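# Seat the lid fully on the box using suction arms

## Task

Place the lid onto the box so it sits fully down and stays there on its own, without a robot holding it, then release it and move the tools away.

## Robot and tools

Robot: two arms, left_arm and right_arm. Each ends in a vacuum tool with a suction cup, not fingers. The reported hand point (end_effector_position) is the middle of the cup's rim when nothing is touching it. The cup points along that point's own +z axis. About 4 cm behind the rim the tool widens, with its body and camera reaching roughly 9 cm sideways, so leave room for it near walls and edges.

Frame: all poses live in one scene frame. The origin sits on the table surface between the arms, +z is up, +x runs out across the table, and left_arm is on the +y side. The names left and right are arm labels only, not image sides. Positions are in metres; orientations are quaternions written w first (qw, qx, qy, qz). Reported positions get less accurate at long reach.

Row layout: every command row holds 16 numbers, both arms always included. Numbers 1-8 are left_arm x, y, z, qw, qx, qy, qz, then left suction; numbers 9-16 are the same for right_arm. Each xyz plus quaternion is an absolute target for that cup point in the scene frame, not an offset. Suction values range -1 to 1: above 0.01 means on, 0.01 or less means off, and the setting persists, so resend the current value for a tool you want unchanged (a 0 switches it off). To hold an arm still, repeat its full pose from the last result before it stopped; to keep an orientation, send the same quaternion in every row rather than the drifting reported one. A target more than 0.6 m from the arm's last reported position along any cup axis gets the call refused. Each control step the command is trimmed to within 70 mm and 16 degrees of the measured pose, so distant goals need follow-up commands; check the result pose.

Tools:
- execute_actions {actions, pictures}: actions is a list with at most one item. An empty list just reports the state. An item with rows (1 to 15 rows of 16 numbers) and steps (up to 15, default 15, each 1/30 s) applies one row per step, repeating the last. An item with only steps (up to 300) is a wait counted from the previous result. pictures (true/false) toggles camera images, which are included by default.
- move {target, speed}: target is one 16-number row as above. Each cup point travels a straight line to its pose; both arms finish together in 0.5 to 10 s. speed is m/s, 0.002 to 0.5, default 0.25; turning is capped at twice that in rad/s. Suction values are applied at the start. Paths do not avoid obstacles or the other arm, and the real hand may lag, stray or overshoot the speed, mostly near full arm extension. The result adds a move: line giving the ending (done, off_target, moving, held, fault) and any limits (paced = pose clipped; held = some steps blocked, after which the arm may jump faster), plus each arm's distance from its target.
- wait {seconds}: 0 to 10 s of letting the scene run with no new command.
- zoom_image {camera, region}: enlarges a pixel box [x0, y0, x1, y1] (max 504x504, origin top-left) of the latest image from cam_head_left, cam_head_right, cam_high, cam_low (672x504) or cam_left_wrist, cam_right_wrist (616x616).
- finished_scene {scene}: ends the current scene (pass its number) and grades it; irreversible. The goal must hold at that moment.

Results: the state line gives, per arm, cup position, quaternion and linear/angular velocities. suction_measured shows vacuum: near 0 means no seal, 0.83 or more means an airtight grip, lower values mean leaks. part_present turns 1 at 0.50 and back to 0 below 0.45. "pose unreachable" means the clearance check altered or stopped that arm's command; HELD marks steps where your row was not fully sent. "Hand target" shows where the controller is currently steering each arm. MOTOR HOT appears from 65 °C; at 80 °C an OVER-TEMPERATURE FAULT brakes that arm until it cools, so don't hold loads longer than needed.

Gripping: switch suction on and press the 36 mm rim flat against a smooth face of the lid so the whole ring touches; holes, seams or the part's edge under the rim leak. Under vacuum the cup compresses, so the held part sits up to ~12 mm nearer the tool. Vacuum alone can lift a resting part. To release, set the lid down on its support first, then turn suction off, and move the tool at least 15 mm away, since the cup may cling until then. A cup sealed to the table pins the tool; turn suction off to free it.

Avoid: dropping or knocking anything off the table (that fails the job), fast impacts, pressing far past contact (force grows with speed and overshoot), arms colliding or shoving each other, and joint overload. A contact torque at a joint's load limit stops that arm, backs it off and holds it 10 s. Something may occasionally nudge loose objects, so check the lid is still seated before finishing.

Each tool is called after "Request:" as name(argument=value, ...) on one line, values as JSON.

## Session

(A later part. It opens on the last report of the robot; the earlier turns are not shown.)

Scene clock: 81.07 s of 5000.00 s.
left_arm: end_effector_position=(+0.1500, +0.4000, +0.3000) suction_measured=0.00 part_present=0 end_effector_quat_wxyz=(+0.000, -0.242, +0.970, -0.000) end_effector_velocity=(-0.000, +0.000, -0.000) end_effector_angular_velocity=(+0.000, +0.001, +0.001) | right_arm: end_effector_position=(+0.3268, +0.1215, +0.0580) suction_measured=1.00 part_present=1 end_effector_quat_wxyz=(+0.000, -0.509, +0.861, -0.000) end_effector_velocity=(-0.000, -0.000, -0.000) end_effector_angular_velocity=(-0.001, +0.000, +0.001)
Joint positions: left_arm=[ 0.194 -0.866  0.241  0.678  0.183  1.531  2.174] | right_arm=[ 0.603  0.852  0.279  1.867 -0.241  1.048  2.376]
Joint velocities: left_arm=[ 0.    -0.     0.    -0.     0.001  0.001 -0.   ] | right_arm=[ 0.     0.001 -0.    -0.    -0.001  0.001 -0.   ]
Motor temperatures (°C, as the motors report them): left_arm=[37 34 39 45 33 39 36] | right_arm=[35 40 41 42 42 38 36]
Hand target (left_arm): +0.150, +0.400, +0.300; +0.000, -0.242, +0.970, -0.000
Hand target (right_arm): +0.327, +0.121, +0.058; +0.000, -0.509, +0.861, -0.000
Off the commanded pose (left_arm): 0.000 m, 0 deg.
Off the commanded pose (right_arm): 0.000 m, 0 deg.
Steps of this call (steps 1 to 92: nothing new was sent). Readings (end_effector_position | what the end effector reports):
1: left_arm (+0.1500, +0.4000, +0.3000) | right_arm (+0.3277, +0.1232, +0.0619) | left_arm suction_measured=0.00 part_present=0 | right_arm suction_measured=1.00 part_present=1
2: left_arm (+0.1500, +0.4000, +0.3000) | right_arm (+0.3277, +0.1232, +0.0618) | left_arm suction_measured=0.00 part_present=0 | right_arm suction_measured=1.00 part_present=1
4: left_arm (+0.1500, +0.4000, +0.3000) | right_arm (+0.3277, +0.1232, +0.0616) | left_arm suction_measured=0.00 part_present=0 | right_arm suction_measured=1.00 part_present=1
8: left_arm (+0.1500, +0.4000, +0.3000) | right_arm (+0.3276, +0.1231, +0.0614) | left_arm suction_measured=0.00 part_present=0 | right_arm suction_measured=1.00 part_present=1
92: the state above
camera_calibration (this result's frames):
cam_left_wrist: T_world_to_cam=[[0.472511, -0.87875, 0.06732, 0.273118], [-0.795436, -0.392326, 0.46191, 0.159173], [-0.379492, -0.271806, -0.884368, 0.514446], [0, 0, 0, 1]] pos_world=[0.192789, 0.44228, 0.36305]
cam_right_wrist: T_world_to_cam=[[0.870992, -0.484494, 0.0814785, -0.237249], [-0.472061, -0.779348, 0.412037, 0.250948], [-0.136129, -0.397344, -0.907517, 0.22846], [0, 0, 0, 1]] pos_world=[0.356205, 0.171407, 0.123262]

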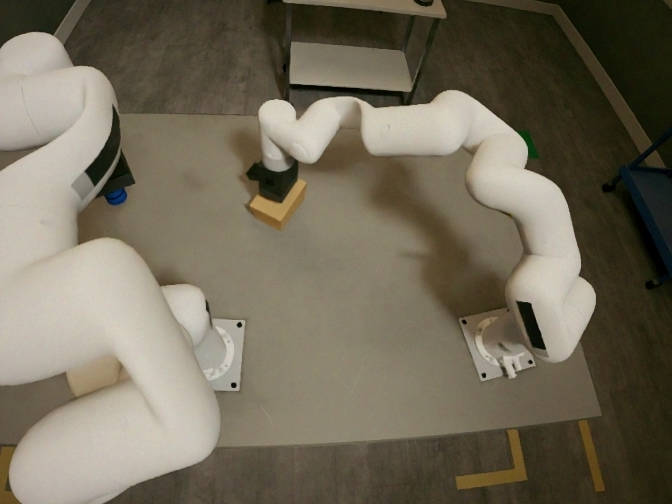

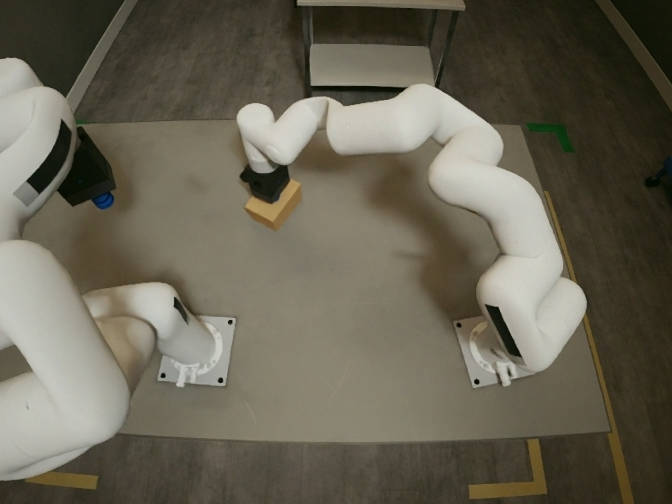

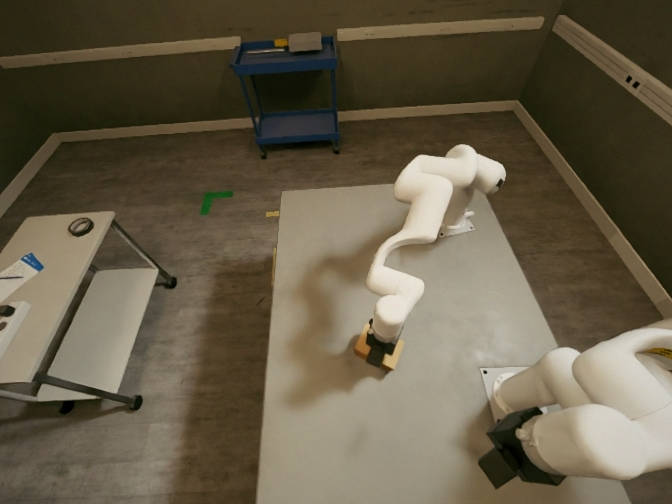

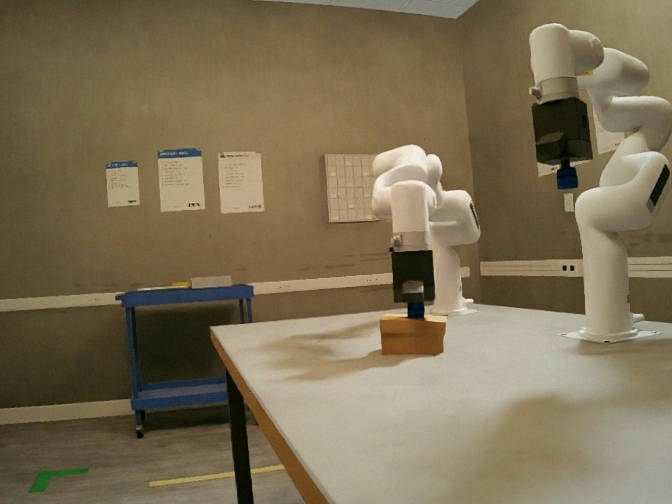

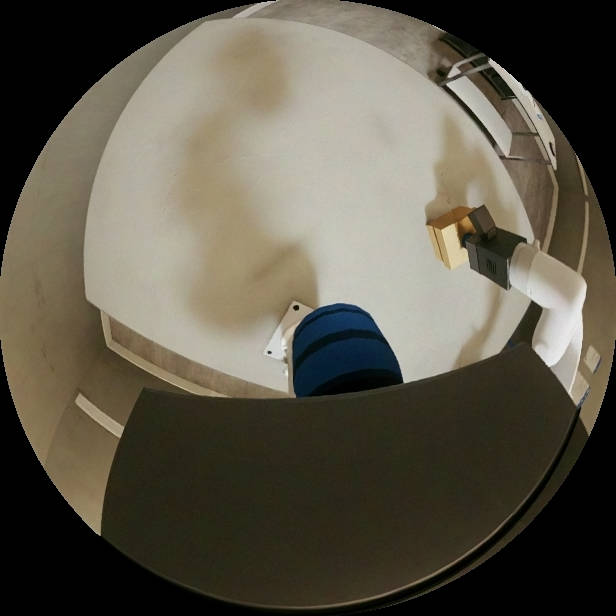

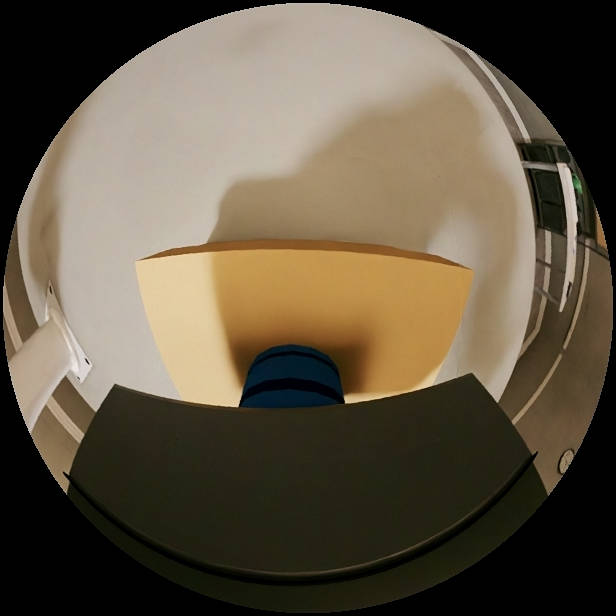

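Request:
move(target=[0.15,0.40,0.30,0,-0.242,0.970,0,0, 0.3290,0.1202,0.068,0,-0.509,0.8607,0,1], speed=0.012)

Request:
zoom_image(camera="cam_low", region=[340, 270, 500, 370])

Request:
zoom_image(camera="cam_right_wrist", region=[170, 210, 420, 270])

Request:
zoom_image(camera="cam_high", region=[330, 310, 430, 390])

Scene clock: 90.97 s of 5000.00 s.
left_arm: end_effector_position=(+0.1500, +0.4000, +0.3000) suction_measured=0.00 part_present=0 end_effector_quat_wxyz=(-0.000, -0.242, +0.970, +0.000) end_effector_velocity=(-0.000, -0.000, -0.000) end_effector_angular_velocity=(+0.000, +0.001, -0.001) | right_arm: end_effector_position=(+0.3289, +0.1202, +0.0678) suction_measured=1.00 part_present=1 end_effector_quat_wxyz=(-0.000, -0.509, +0.861, -0.000) end_effector_velocity=(-0.001, +0.001, +0.001) end_effector_angular_velocity=(-0.000, +0.001, +0.003)
Joint positions: left_arm=[ 0.194 -0.866  0.241  0.678  0.183  1.531  2.174] | right_arm=[ 0.599  0.84   0.281  1.875 -0.238  1.068  2.37 ]
Joint velocities: left_arm=[-0.002 -0.     0.001 -0.     0.001  0.001 -0.   ] | right_arm=[ 0.    -0.001  0.003  0.    -0.     0.002 -0.001]
Motor temperatures (°C, as the motors report them): left_arm=[37 34 39 45 33 40 36] | right_arm=[35 40 41 42 42 38 36]
Hand target (left_arm): +0.150, +0.400, +0.300; -0.000, -0.242, +0.970, +0.000
Hand target (right_arm): +0.329, +0.120, +0.068; +0.000, -0.509, +0.861, +0.000
Off the commanded pose (left_arm): 0.000 m, 0 deg.
Off the commanded pose (right_arm): 0.000 m, 0 deg.
After step 90, 5.77 s passed at rest.
move: done
camera_calibration (this result's frames):
cam_left_wrist: T_world_to_cam=[[0.472511, -0.87875, 0.0673197, 0.273119], [-0.795436, -0.392326, 0.461911, 0.159173], [-0.379493, -0.271806, -0.884368, 0.514446], [0, 0, 0, 1]] pos_world=[0.192789, 0.44228, 0.36305]
cam_right_wrist: T_world_to_cam=[[0.871145, -0.484244, 0.0813245, -0.240552], [-0.471735, -0.779396, 0.412321, 0.246766], [-0.13628, -0.397555, -0.907402, 0.237174], [0, 0, 0, 1]] pos_world=[0.358286, 0.170133, 0.133028]

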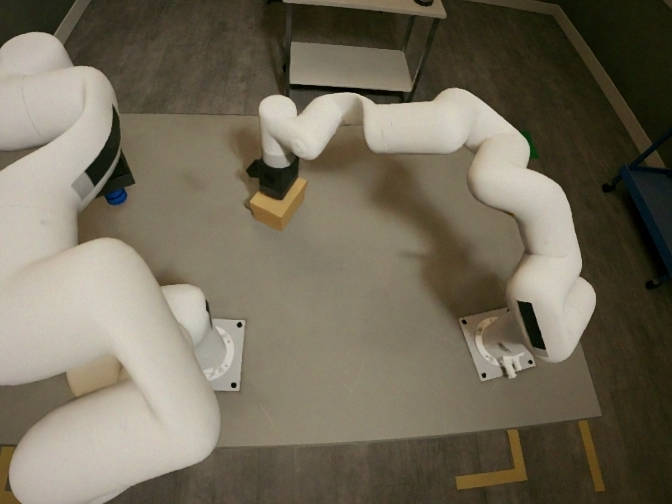

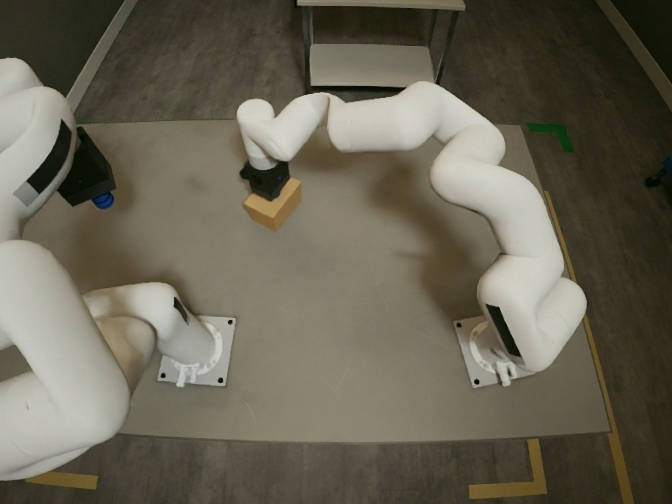

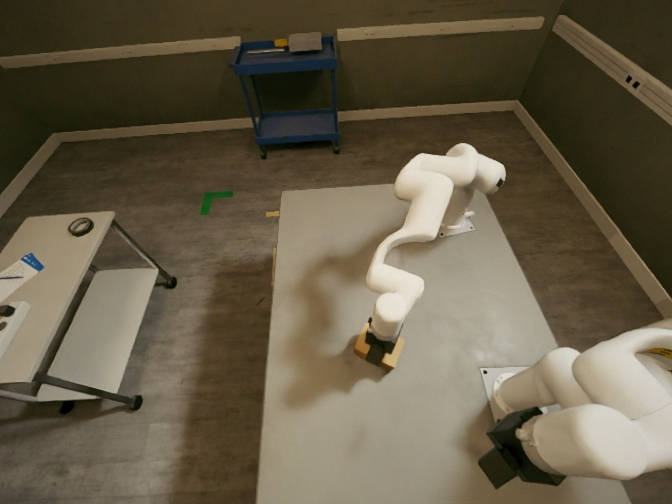

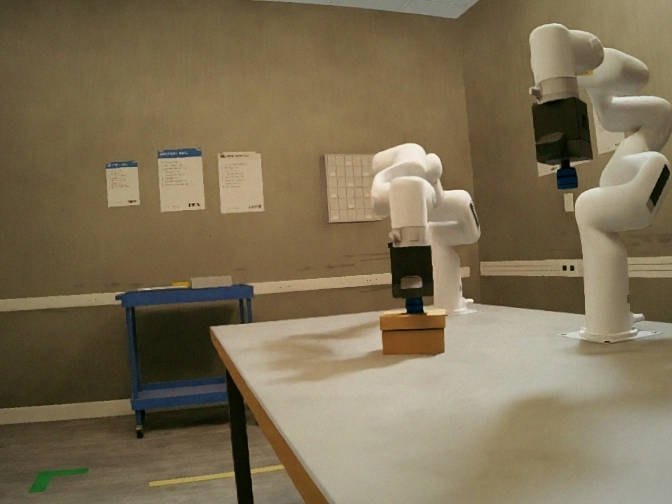

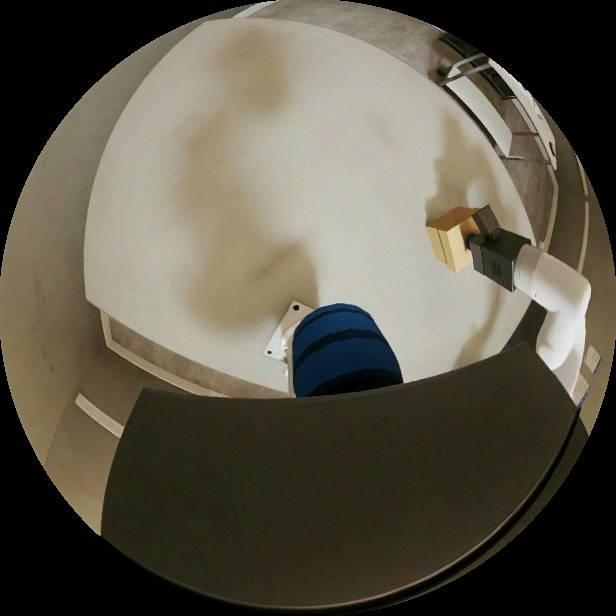

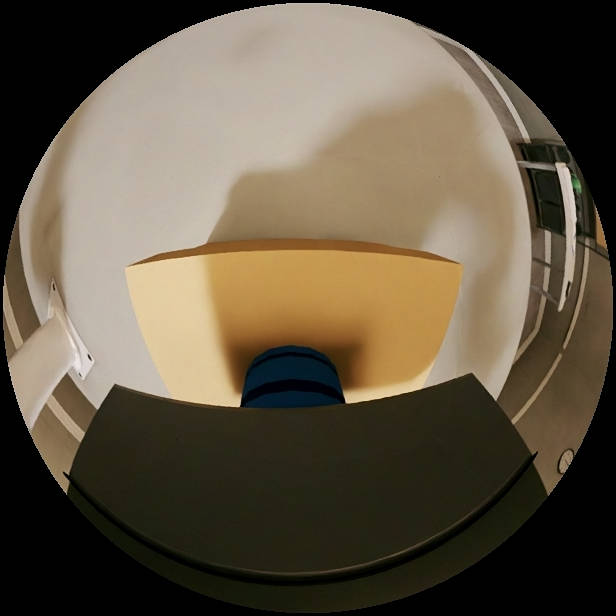

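Region (340, 270, 500, 370) of cam_low's 672x504 image, scaled by 3.150, with more detail than that image has; it fills the top 315 rows of this view, and the rest is white.

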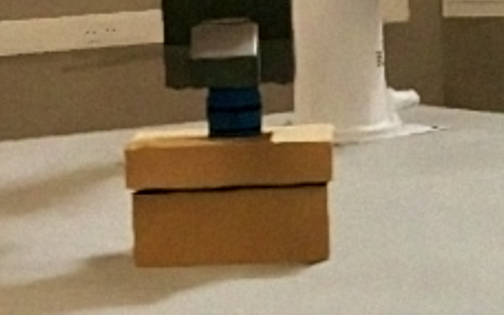

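Region (170, 210, 420, 270) of cam_right_wrist's 616x616 image, scaled by 2.016, with more detail than that image has; it fills the top 121 rows of this view, and the rest is white.

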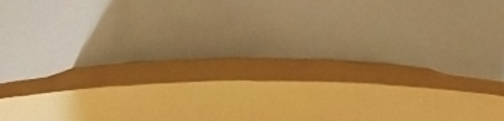

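Region (330, 310, 430, 390) of cam_high's 672x504 image, scaled by 5.040, with more detail than that image has; it fills the top 403 rows of this view, and the rest is white.

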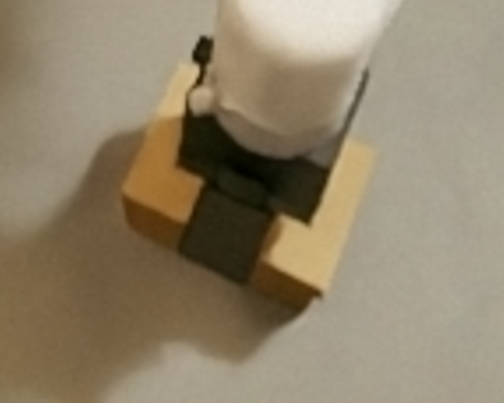

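Request:
move(target=[0.15,0.40,0.30,0,-0.242,0.970,0,0, 0.3276,0.1210,0.067,0,-0.509,0.8607,0,1], speed=0.01)

Request:
move(target=[0.15,0.40,0.30,0,-0.242,0.970,0,0, 0.3276,0.1210,0.056,0,-0.509,0.8607,0,1], speed=0.002)

Request:
zoom_image(camera="cam_low", region=[340, 270, 500, 370])

Scene clock: 94.73 s of 5000.00 s.
left_arm: end_effector_position=(+0.1500, +0.4000, +0.3000) suction_measured=0.00 part_present=0 end_effector_quat_wxyz=(-0.000, -0.242, +0.970, +0.000) end_effector_velocity=(+0.000, +0.000, +0.000) end_effector_angular_velocity=(+0.002, +0.000, -0.001) | right_arm: end_effector_position=(+0.3276, +0.1210, +0.0670) suction_measured=1.00 part_present=1 end_effector_quat_wxyz=(-0.000, -0.509, +0.861, -0.000) end_effector_velocity=(+0.000, -0.000, -0.000) end_effector_angular_velocity=(+0.000, -0.000, -0.003)
Joint positions: left_arm=[ 0.194 -0.866  0.241  0.678  0.183  1.531  2.174] | right_arm=[ 0.601  0.84   0.281  1.874 -0.238  1.066  2.372]
Joint velocities: left_arm=[ 0.    -0.    -0.001 -0.     0.001 -0.     0.   ] | right_arm=[ 0.    -0.    -0.001 -0.001  0.001 -0.001  0.002]
Motor temperatures (°C, as the motors report them): left_arm=[37 34 39 45 33 40 36] | right_arm=[35 40 41 42 42 38 36]
Hand target (left_arm): +0.150, +0.400, +0.300; -0.000, -0.242, +0.970, -0.000
Hand target (right_arm): +0.328, +0.121, +0.067; -0.000, -0.509, +0.861, -0.000
Off the commanded pose (left_arm): 0.000 m, 0 deg.
Off the commanded pose (right_arm): 0.000 m, 0 deg.
After step 90, 0.07 s passed at rest.
move: done
camera_calibration (this result's frames):
cam_left_wrist: T_world_to_cam=[[0.472511, -0.87875, 0.0673197, 0.273119], [-0.795436, -0.392326, 0.461911, 0.159173], [-0.379493, -0.271806, -0.884368, 0.514446], [0, 0, 0, 1]] pos_world=[0.192789, 0.44228, 0.36305]
cam_right_wrist: T_world_to_cam=[[0.871064, -0.484372, 0.0814346, -0.238952], [-0.47193, -0.77941, 0.412071, 0.247202], [-0.136124, -0.397371, -0.907505, 0.236534], [0, 0, 0, 1]] pos_world=[0.357002, 0.170922, 0.13225]

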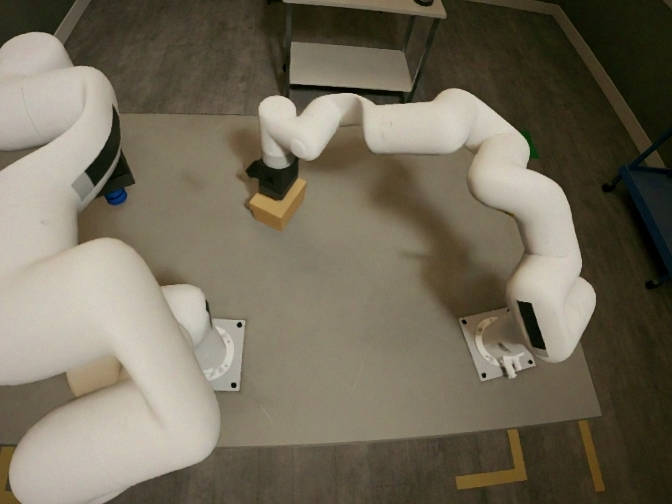

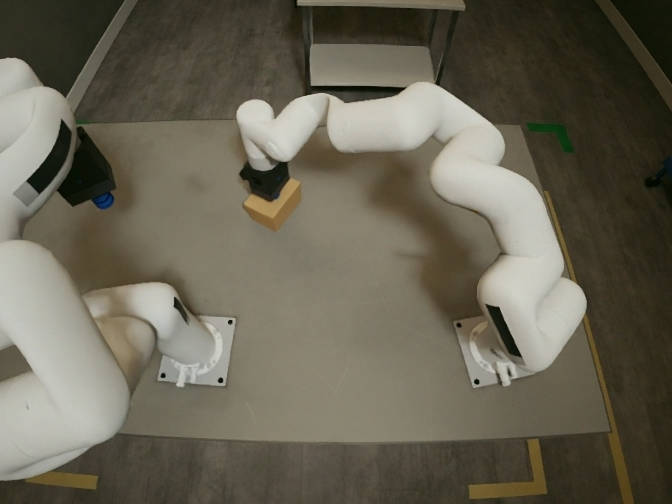

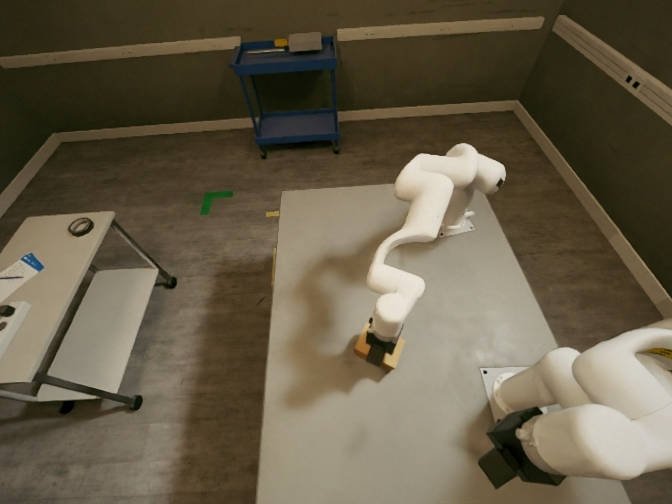

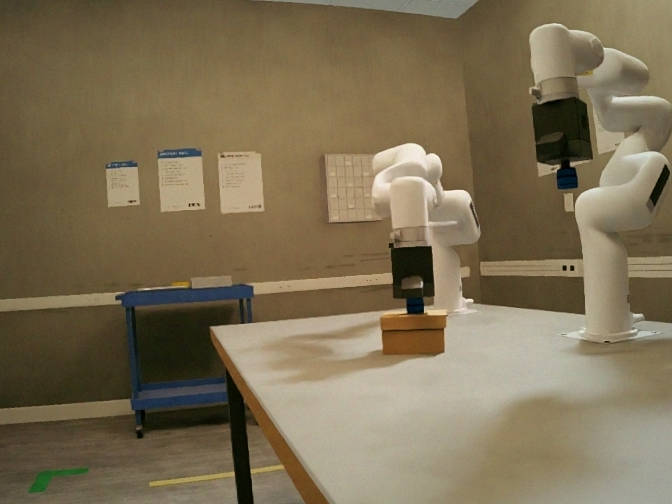

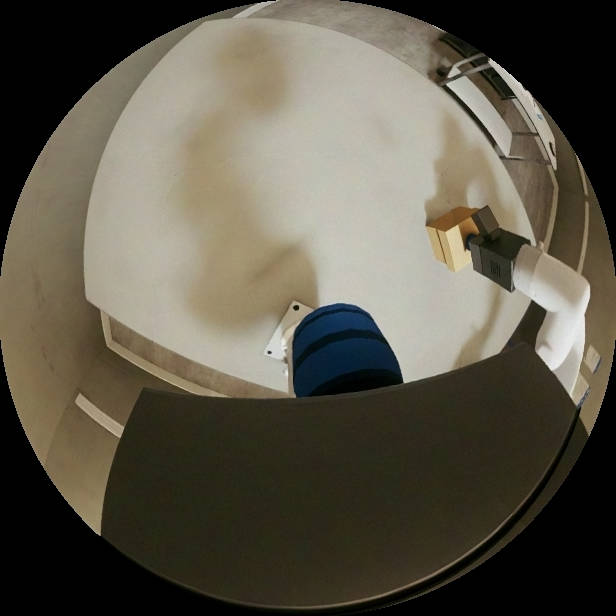

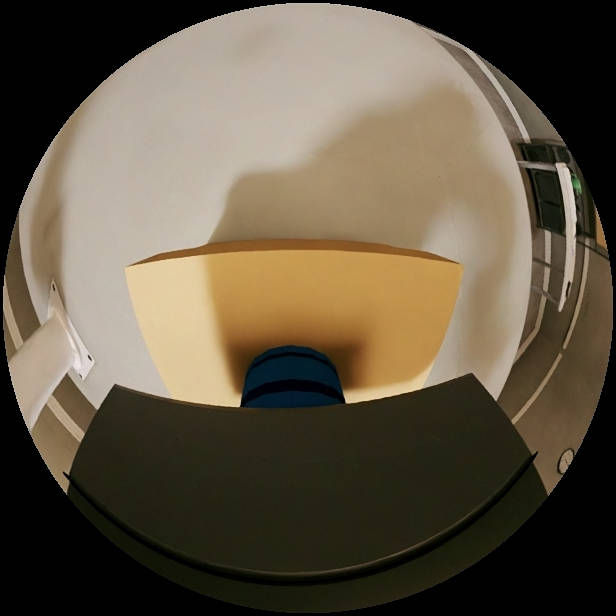

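Scene clock: 100.47 s of 5000.00 s.
left_arm: end_effector_position=(+0.1500, +0.4000, +0.3000) suction_measured=0.00 part_present=0 end_effector_quat_wxyz=(+0.000, -0.242, +0.970, -0.000) end_effector_velocity=(+0.000, -0.001, +0.000) end_effector_angular_velocity=(-0.001, -0.001, -0.003) | right_arm: end_effector_position=(+0.3276, +0.1210, +0.0560) suction_measured=1.00 part_present=1 end_effector_quat_wxyz=(+0.000, -0.509, +0.861, -0.000) end_effector_velocity=(+0.000, -0.001, -0.000) end_effector_angular_velocity=(-0.003, -0.001, +0.000)
Joint positions: left_arm=[ 0.194 -0.866  0.241  0.678  0.183  1.531  2.174] | right_arm=[ 0.601  0.855  0.279  1.867 -0.242  1.044  2.375]
Joint velocities: left_arm=[-0.002  0.    -0.001  0.    -0.002 -0.     0.   ] | right_arm=[-0.     0.    -0.001 -0.    -0.002  0.002 -0.   ]
Motor temperatures (°C, as the motors report them): left_arm=[37 34 39 45 33 40 36] | right_arm=[35 40 41 42 42 38 36]
Hand target (left_arm): +0.150, +0.400, +0.300; -0.000, -0.242, +0.970, -0.000
Hand target (right_arm): +0.328, +0.121, +0.056; +0.000, -0.509, +0.861, -0.000
Off the commanded pose (left_arm): 0.000 m, 0 deg.
Off the commanded pose (right_arm): 0.000 m, 0 deg.
move: done
camera_calibration (this result's frames):
cam_left_wrist: T_world_to_cam=[[0.472511, -0.87875, 0.06732, 0.273118], [-0.795436, -0.392326, 0.461911, 0.159173], [-0.379493, -0.271806, -0.884368, 0.514446], [0, 0, 0, 1]] pos_world=[0.192789, 0.44228, 0.36305]
cam_right_wrist: T_world_to_cam=[[0.870988, -0.484498, 0.0814974, -0.238049], [-0.472075, -0.779351, 0.412017, 0.251779], [-0.136106, -0.397334, -0.907524, 0.22656], [0, 0, 0, 1]] pos_world=[0.357033, 0.17091, 0.121272]

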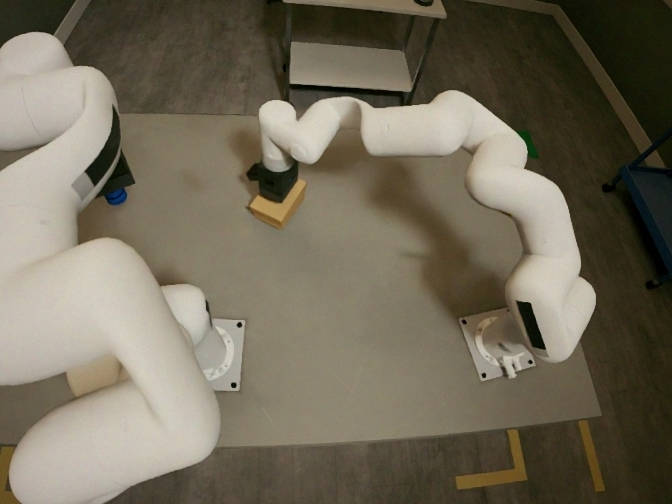

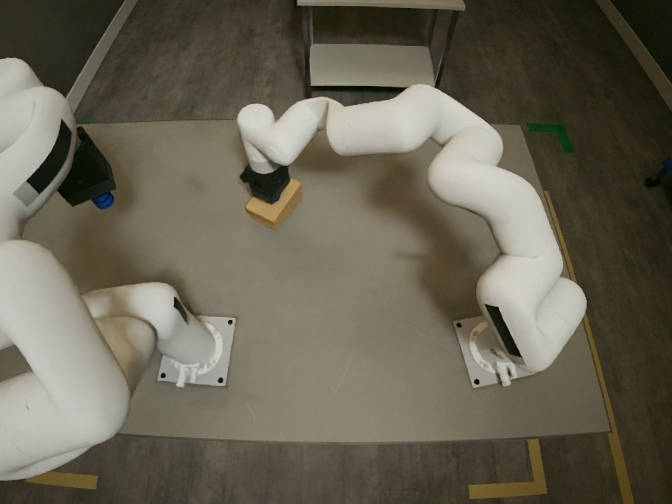

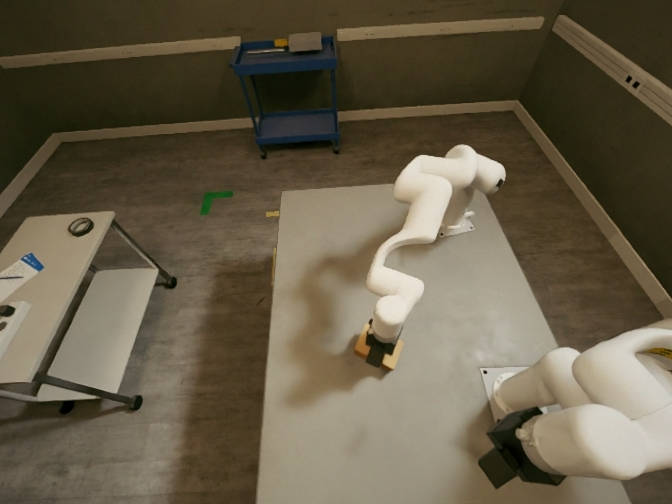

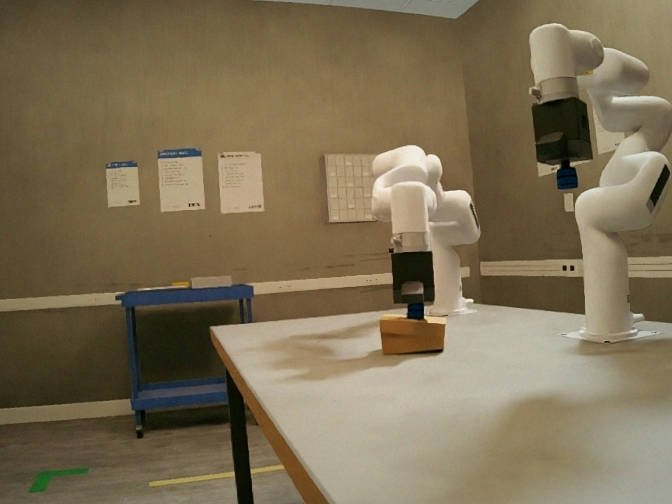

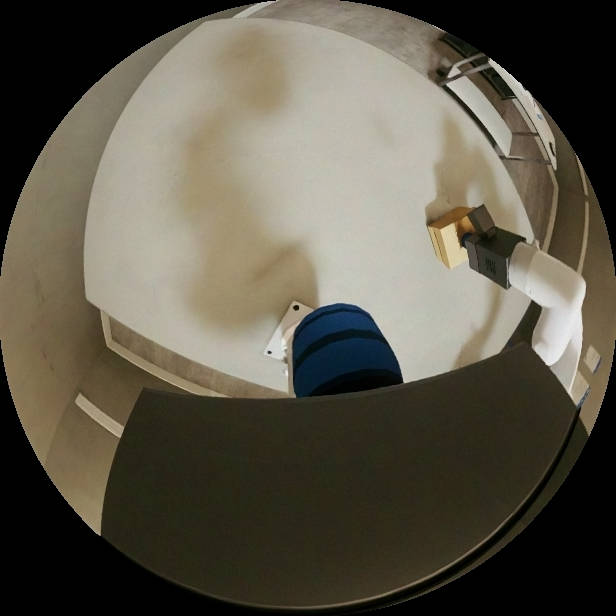

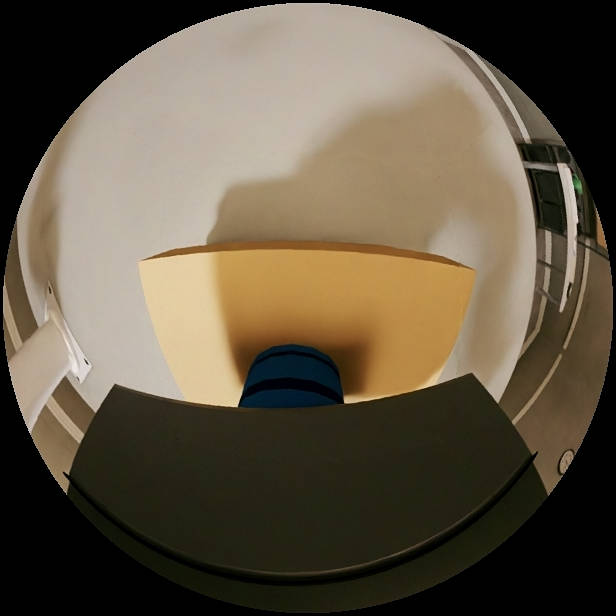

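Region (340, 270, 500, 370) of cam_low's 672x504 image, scaled by 3.150, with more detail than that image has; it fills the top 315 rows of this view, and the rest is white.

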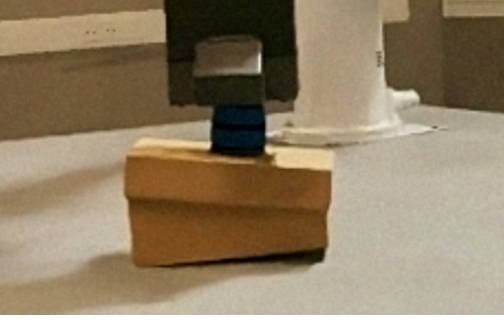

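Request:
move(target=[0.15,0.40,0.30,0,-0.242,0.970,0,0, 0.3290,0.1202,0.075,0,-0.509,0.8607,0,1], speed=0.015)

Request:
move(target=[0.15,0.40,0.30,0,-0.242,0.970,0,0, 0.277,0.0347,0.075,0,-0.509,0.8607,0,1], speed=0.08)

Request:
zoom_image(camera="cam_right_wrist", region=[100, 40, 500, 290])

Request:
zoom_image(camera="cam_high", region=[330, 280, 450, 390])

Scene clock: 107.40 s of 5000.00 s.
left_arm: end_effector_position=(+0.1500, +0.4000, +0.3000) suction_measured=0.00 part_present=0 end_effector_quat_wxyz=(+0.000, -0.242, +0.970, -0.000) end_effector_velocity=(-0.000, -0.000, +0.000) end_effector_angular_velocity=(+0.001, +0.001, -0.000) | right_arm: end_effector_position=(+0.3290, +0.1202, +0.0749) suction_measured=1.00 part_present=1 end_effector_quat_wxyz=(+0.000, -0.509, +0.861, +0.000) end_effector_velocity=(-0.001, -0.001, -0.001) end_effector_angular_velocity=(-0.005, +0.002, -0.001)
Joint positions: left_arm=[ 0.194 -0.866  0.241  0.678  0.183  1.531  2.174] | right_arm=[ 0.598  0.831  0.283  1.881 -0.236  1.082  2.368]
Joint velocities: left_arm=[ 0.001 -0.    -0.002 -0.     0.001  0.001 -0.   ] | right_arm=[ 0.     0.001 -0.    -0.001  0.     0.004  0.   ]
Motor temperatures (°C, as the motors report them): left_arm=[37 34 39 45 33 40 36] | right_arm=[35 40 41 42 42 38 36]
Hand target (left_arm): +0.150, +0.400, +0.300; +0.000, -0.242, +0.970, +0.000
Hand target (right_arm): +0.329, +0.120, +0.075; -0.000, -0.509, +0.861, +0.000
Off the commanded pose (left_arm): 0.000 m, 0 deg.
Off the commanded pose (right_arm): 0.000 m, 0 deg.
After step 90, 2.40 s passed at rest.
move: done
camera_calibration (this result's frames):
cam_left_wrist: T_world_to_cam=[[0.472511, -0.87875, 0.0673198, 0.273118], [-0.795436, -0.392326, 0.461911, 0.159173], [-0.379493, -0.271806, -0.884368, 0.514446], [0, 0, 0, 1]] pos_world=[0.192789, 0.44228, 0.36305]
cam_right_wrist: T_world_to_cam=[[0.871101, -0.484308, 0.081423, -0.241215], [-0.471879, -0.779478, 0.412, 0.244005], [-0.136067, -0.397315, -0.907539, 0.24357], [0, 0, 0, 1]] pos_world=[0.358405, 0.170148, 0.14016]

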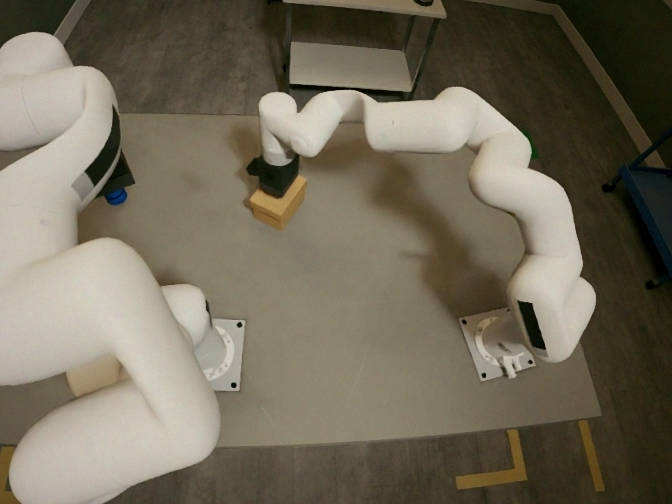

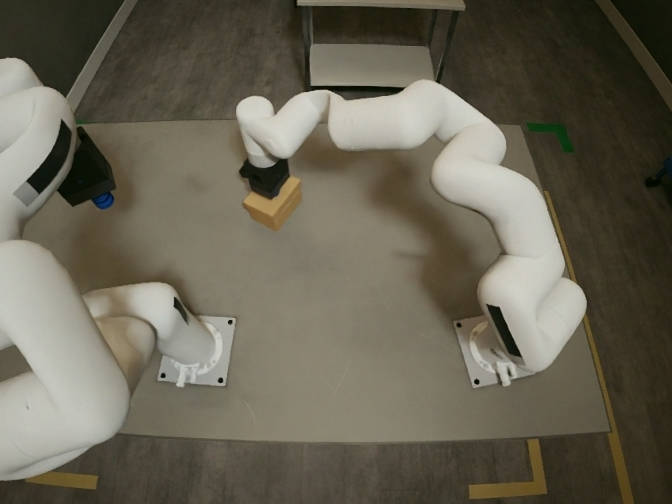

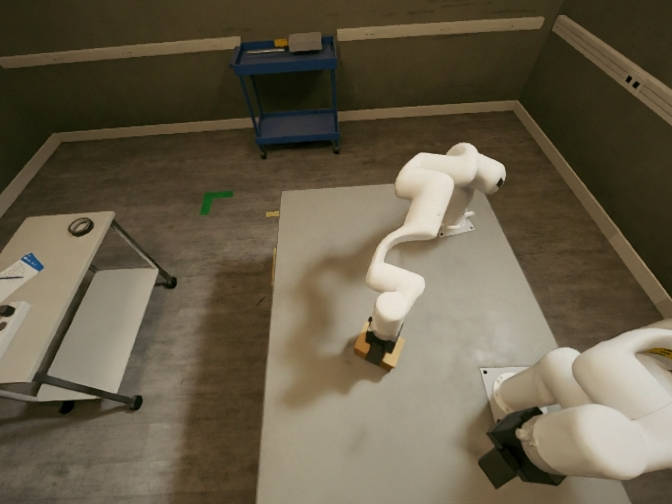

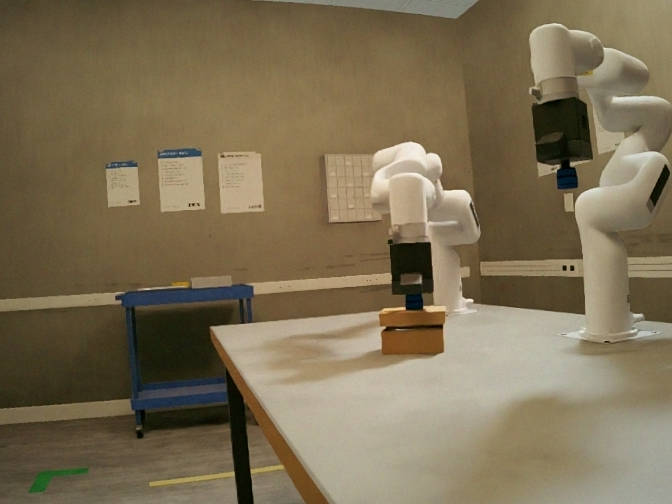

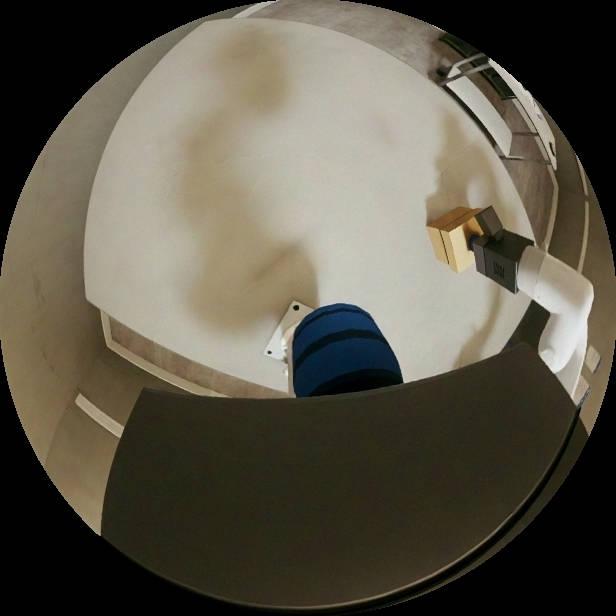

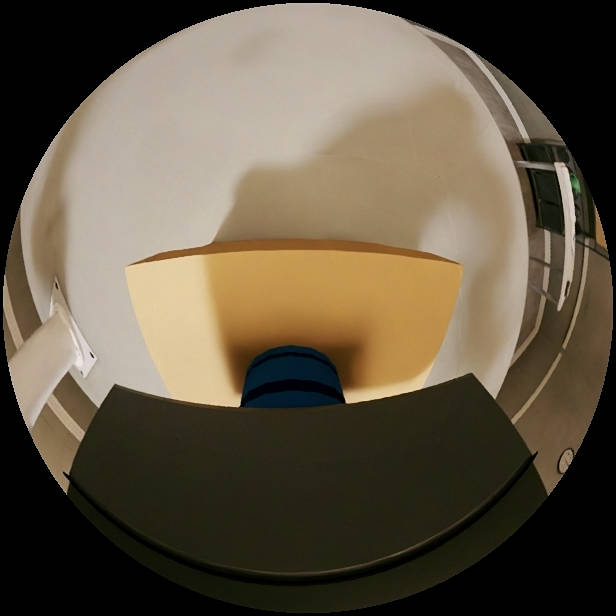

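Scene clock: 109.07 s of 5000.00 s.
left_arm: end_effector_position=(+0.1500, +0.4000, +0.3000) suction_measured=0.00 part_present=0 end_effector_quat_wxyz=(-0.000, -0.242, +0.970, -0.000) end_effector_velocity=(-0.000, -0.000, +0.000) end_effector_angular_velocity=(-0.000, +0.001, -0.000) | right_arm: end_effector_position=(+0.2772, +0.0349, +0.0751) suction_measured=1.00 part_present=1 end_effector_quat_wxyz=(+0.000, -0.509, +0.861, -0.000) end_effector_velocity=(-0.001, -0.001, -0.000) end_effector_angular_velocity=(+0.000, +0.000, +0.000)
Joint positions: left_arm=[ 0.194 -0.866  0.241  0.678  0.183  1.531  2.174] | right_arm=[ 0.492  0.492  0.315  1.313 -0.197  0.851  2.367]
Joint velocities: left_arm=[ 0.001  0.    -0.002  0.    -0.001  0.001 -0.   ] | right_arm=[-0.002 -0.005  0.001 -0.007  0.001 -0.003 -0.001]
Motor temperatures (°C, as the motors report them): left_arm=[37 34 39 45 33 40 36] | right_arm=[35 40 41 42 42 38 36]
Hand target (left_arm): +0.150, +0.400, +0.300; -0.000, -0.242, +0.970, -0.000
Hand target (right_arm): +0.277, +0.035, +0.075; +0.000, -0.509, +0.861, -0.000
Off the commanded pose (left_arm): 0.000 m, 0 deg.
Off the commanded pose (right_arm): 0.000 m, 0 deg.
move: done
camera_calibration (this result's frames):
cam_left_wrist: T_world_to_cam=[[0.472511, -0.87875, 0.0673201, 0.273118], [-0.795436, -0.392326, 0.461911, 0.159173], [-0.379493, -0.271807, -0.884368, 0.514446], [0, 0, 0, 1]] pos_world=[0.192789, 0.44228, 0.36305]
cam_right_wrist: T_world_to_cam=[[0.870989, -0.48438, 0.0821881, -0.237471], [-0.472242, -0.779255, 0.412005, 0.153094], [-0.135521, -0.397665, -0.907467, 0.202673], [0, 0, 0, 1]] pos_world=[0.306598, 0.0848689, 0.140361]

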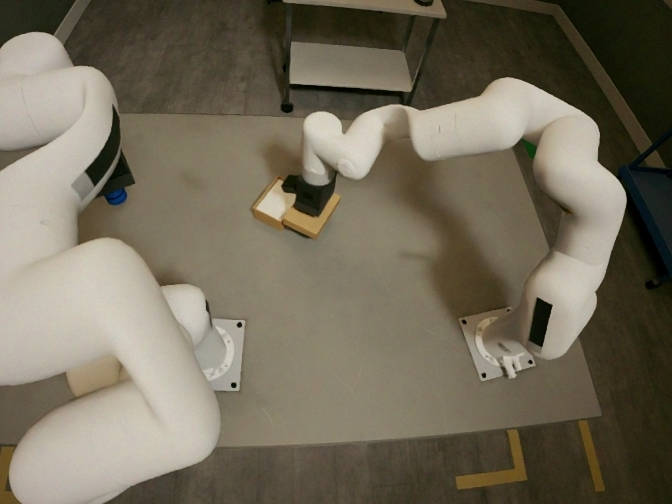

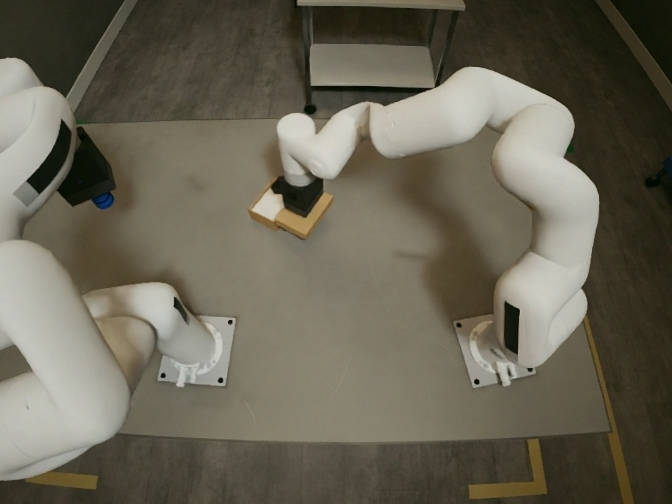

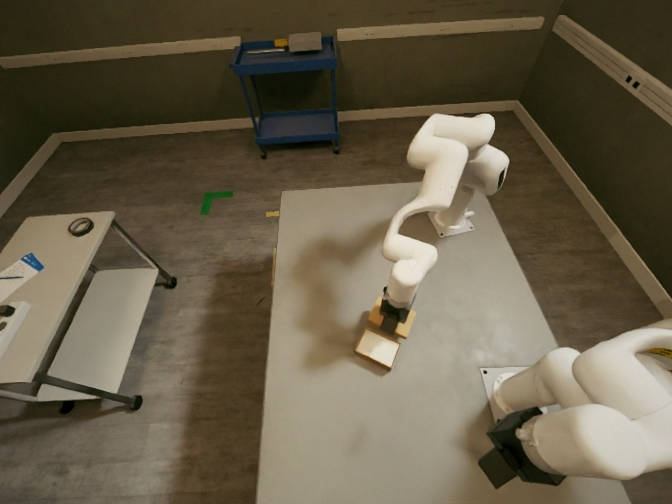

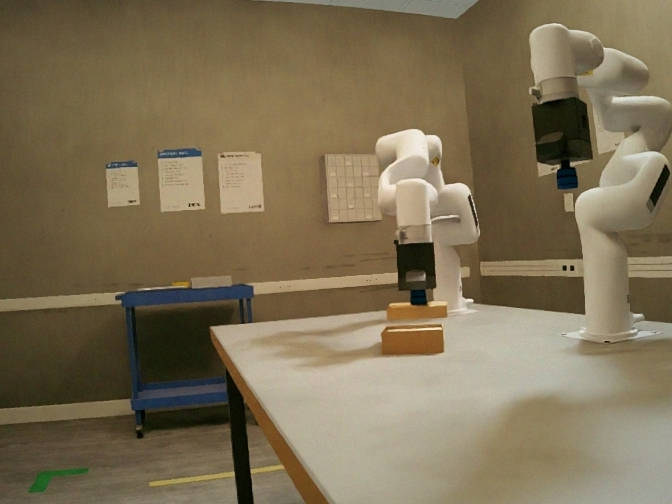

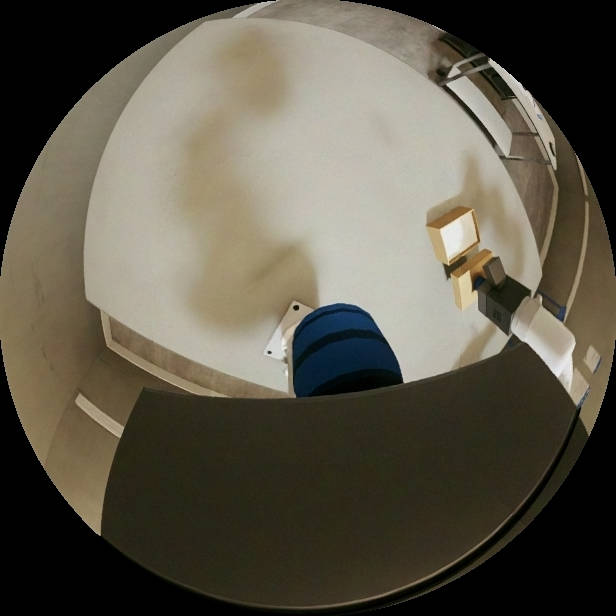

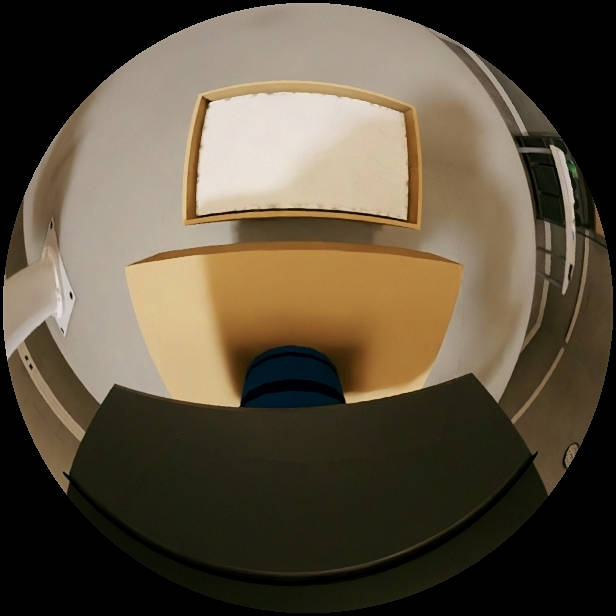

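Region (100, 40, 500, 290) of cam_right_wrist's 616x616 image, scaled by 1.260, with more detail than that image has; it fills the top 315 rows of this view, and the rest is white.

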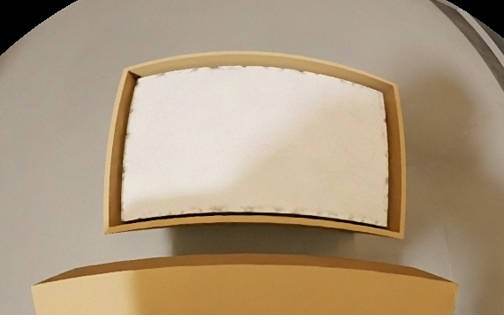

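Region (330, 280, 450, 390) of cam_high's 672x504 image, scaled by 4.200, with more detail than that image has; it fills the top 462 rows of this view, and the rest is white.

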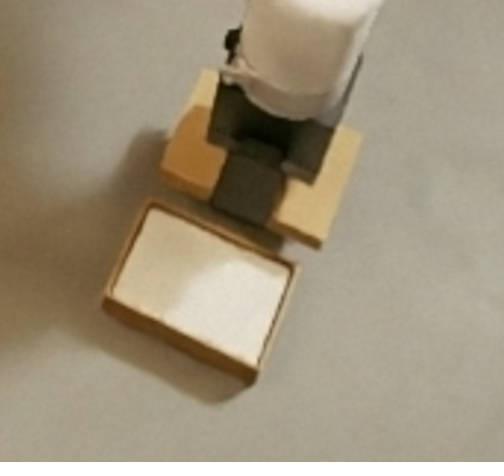

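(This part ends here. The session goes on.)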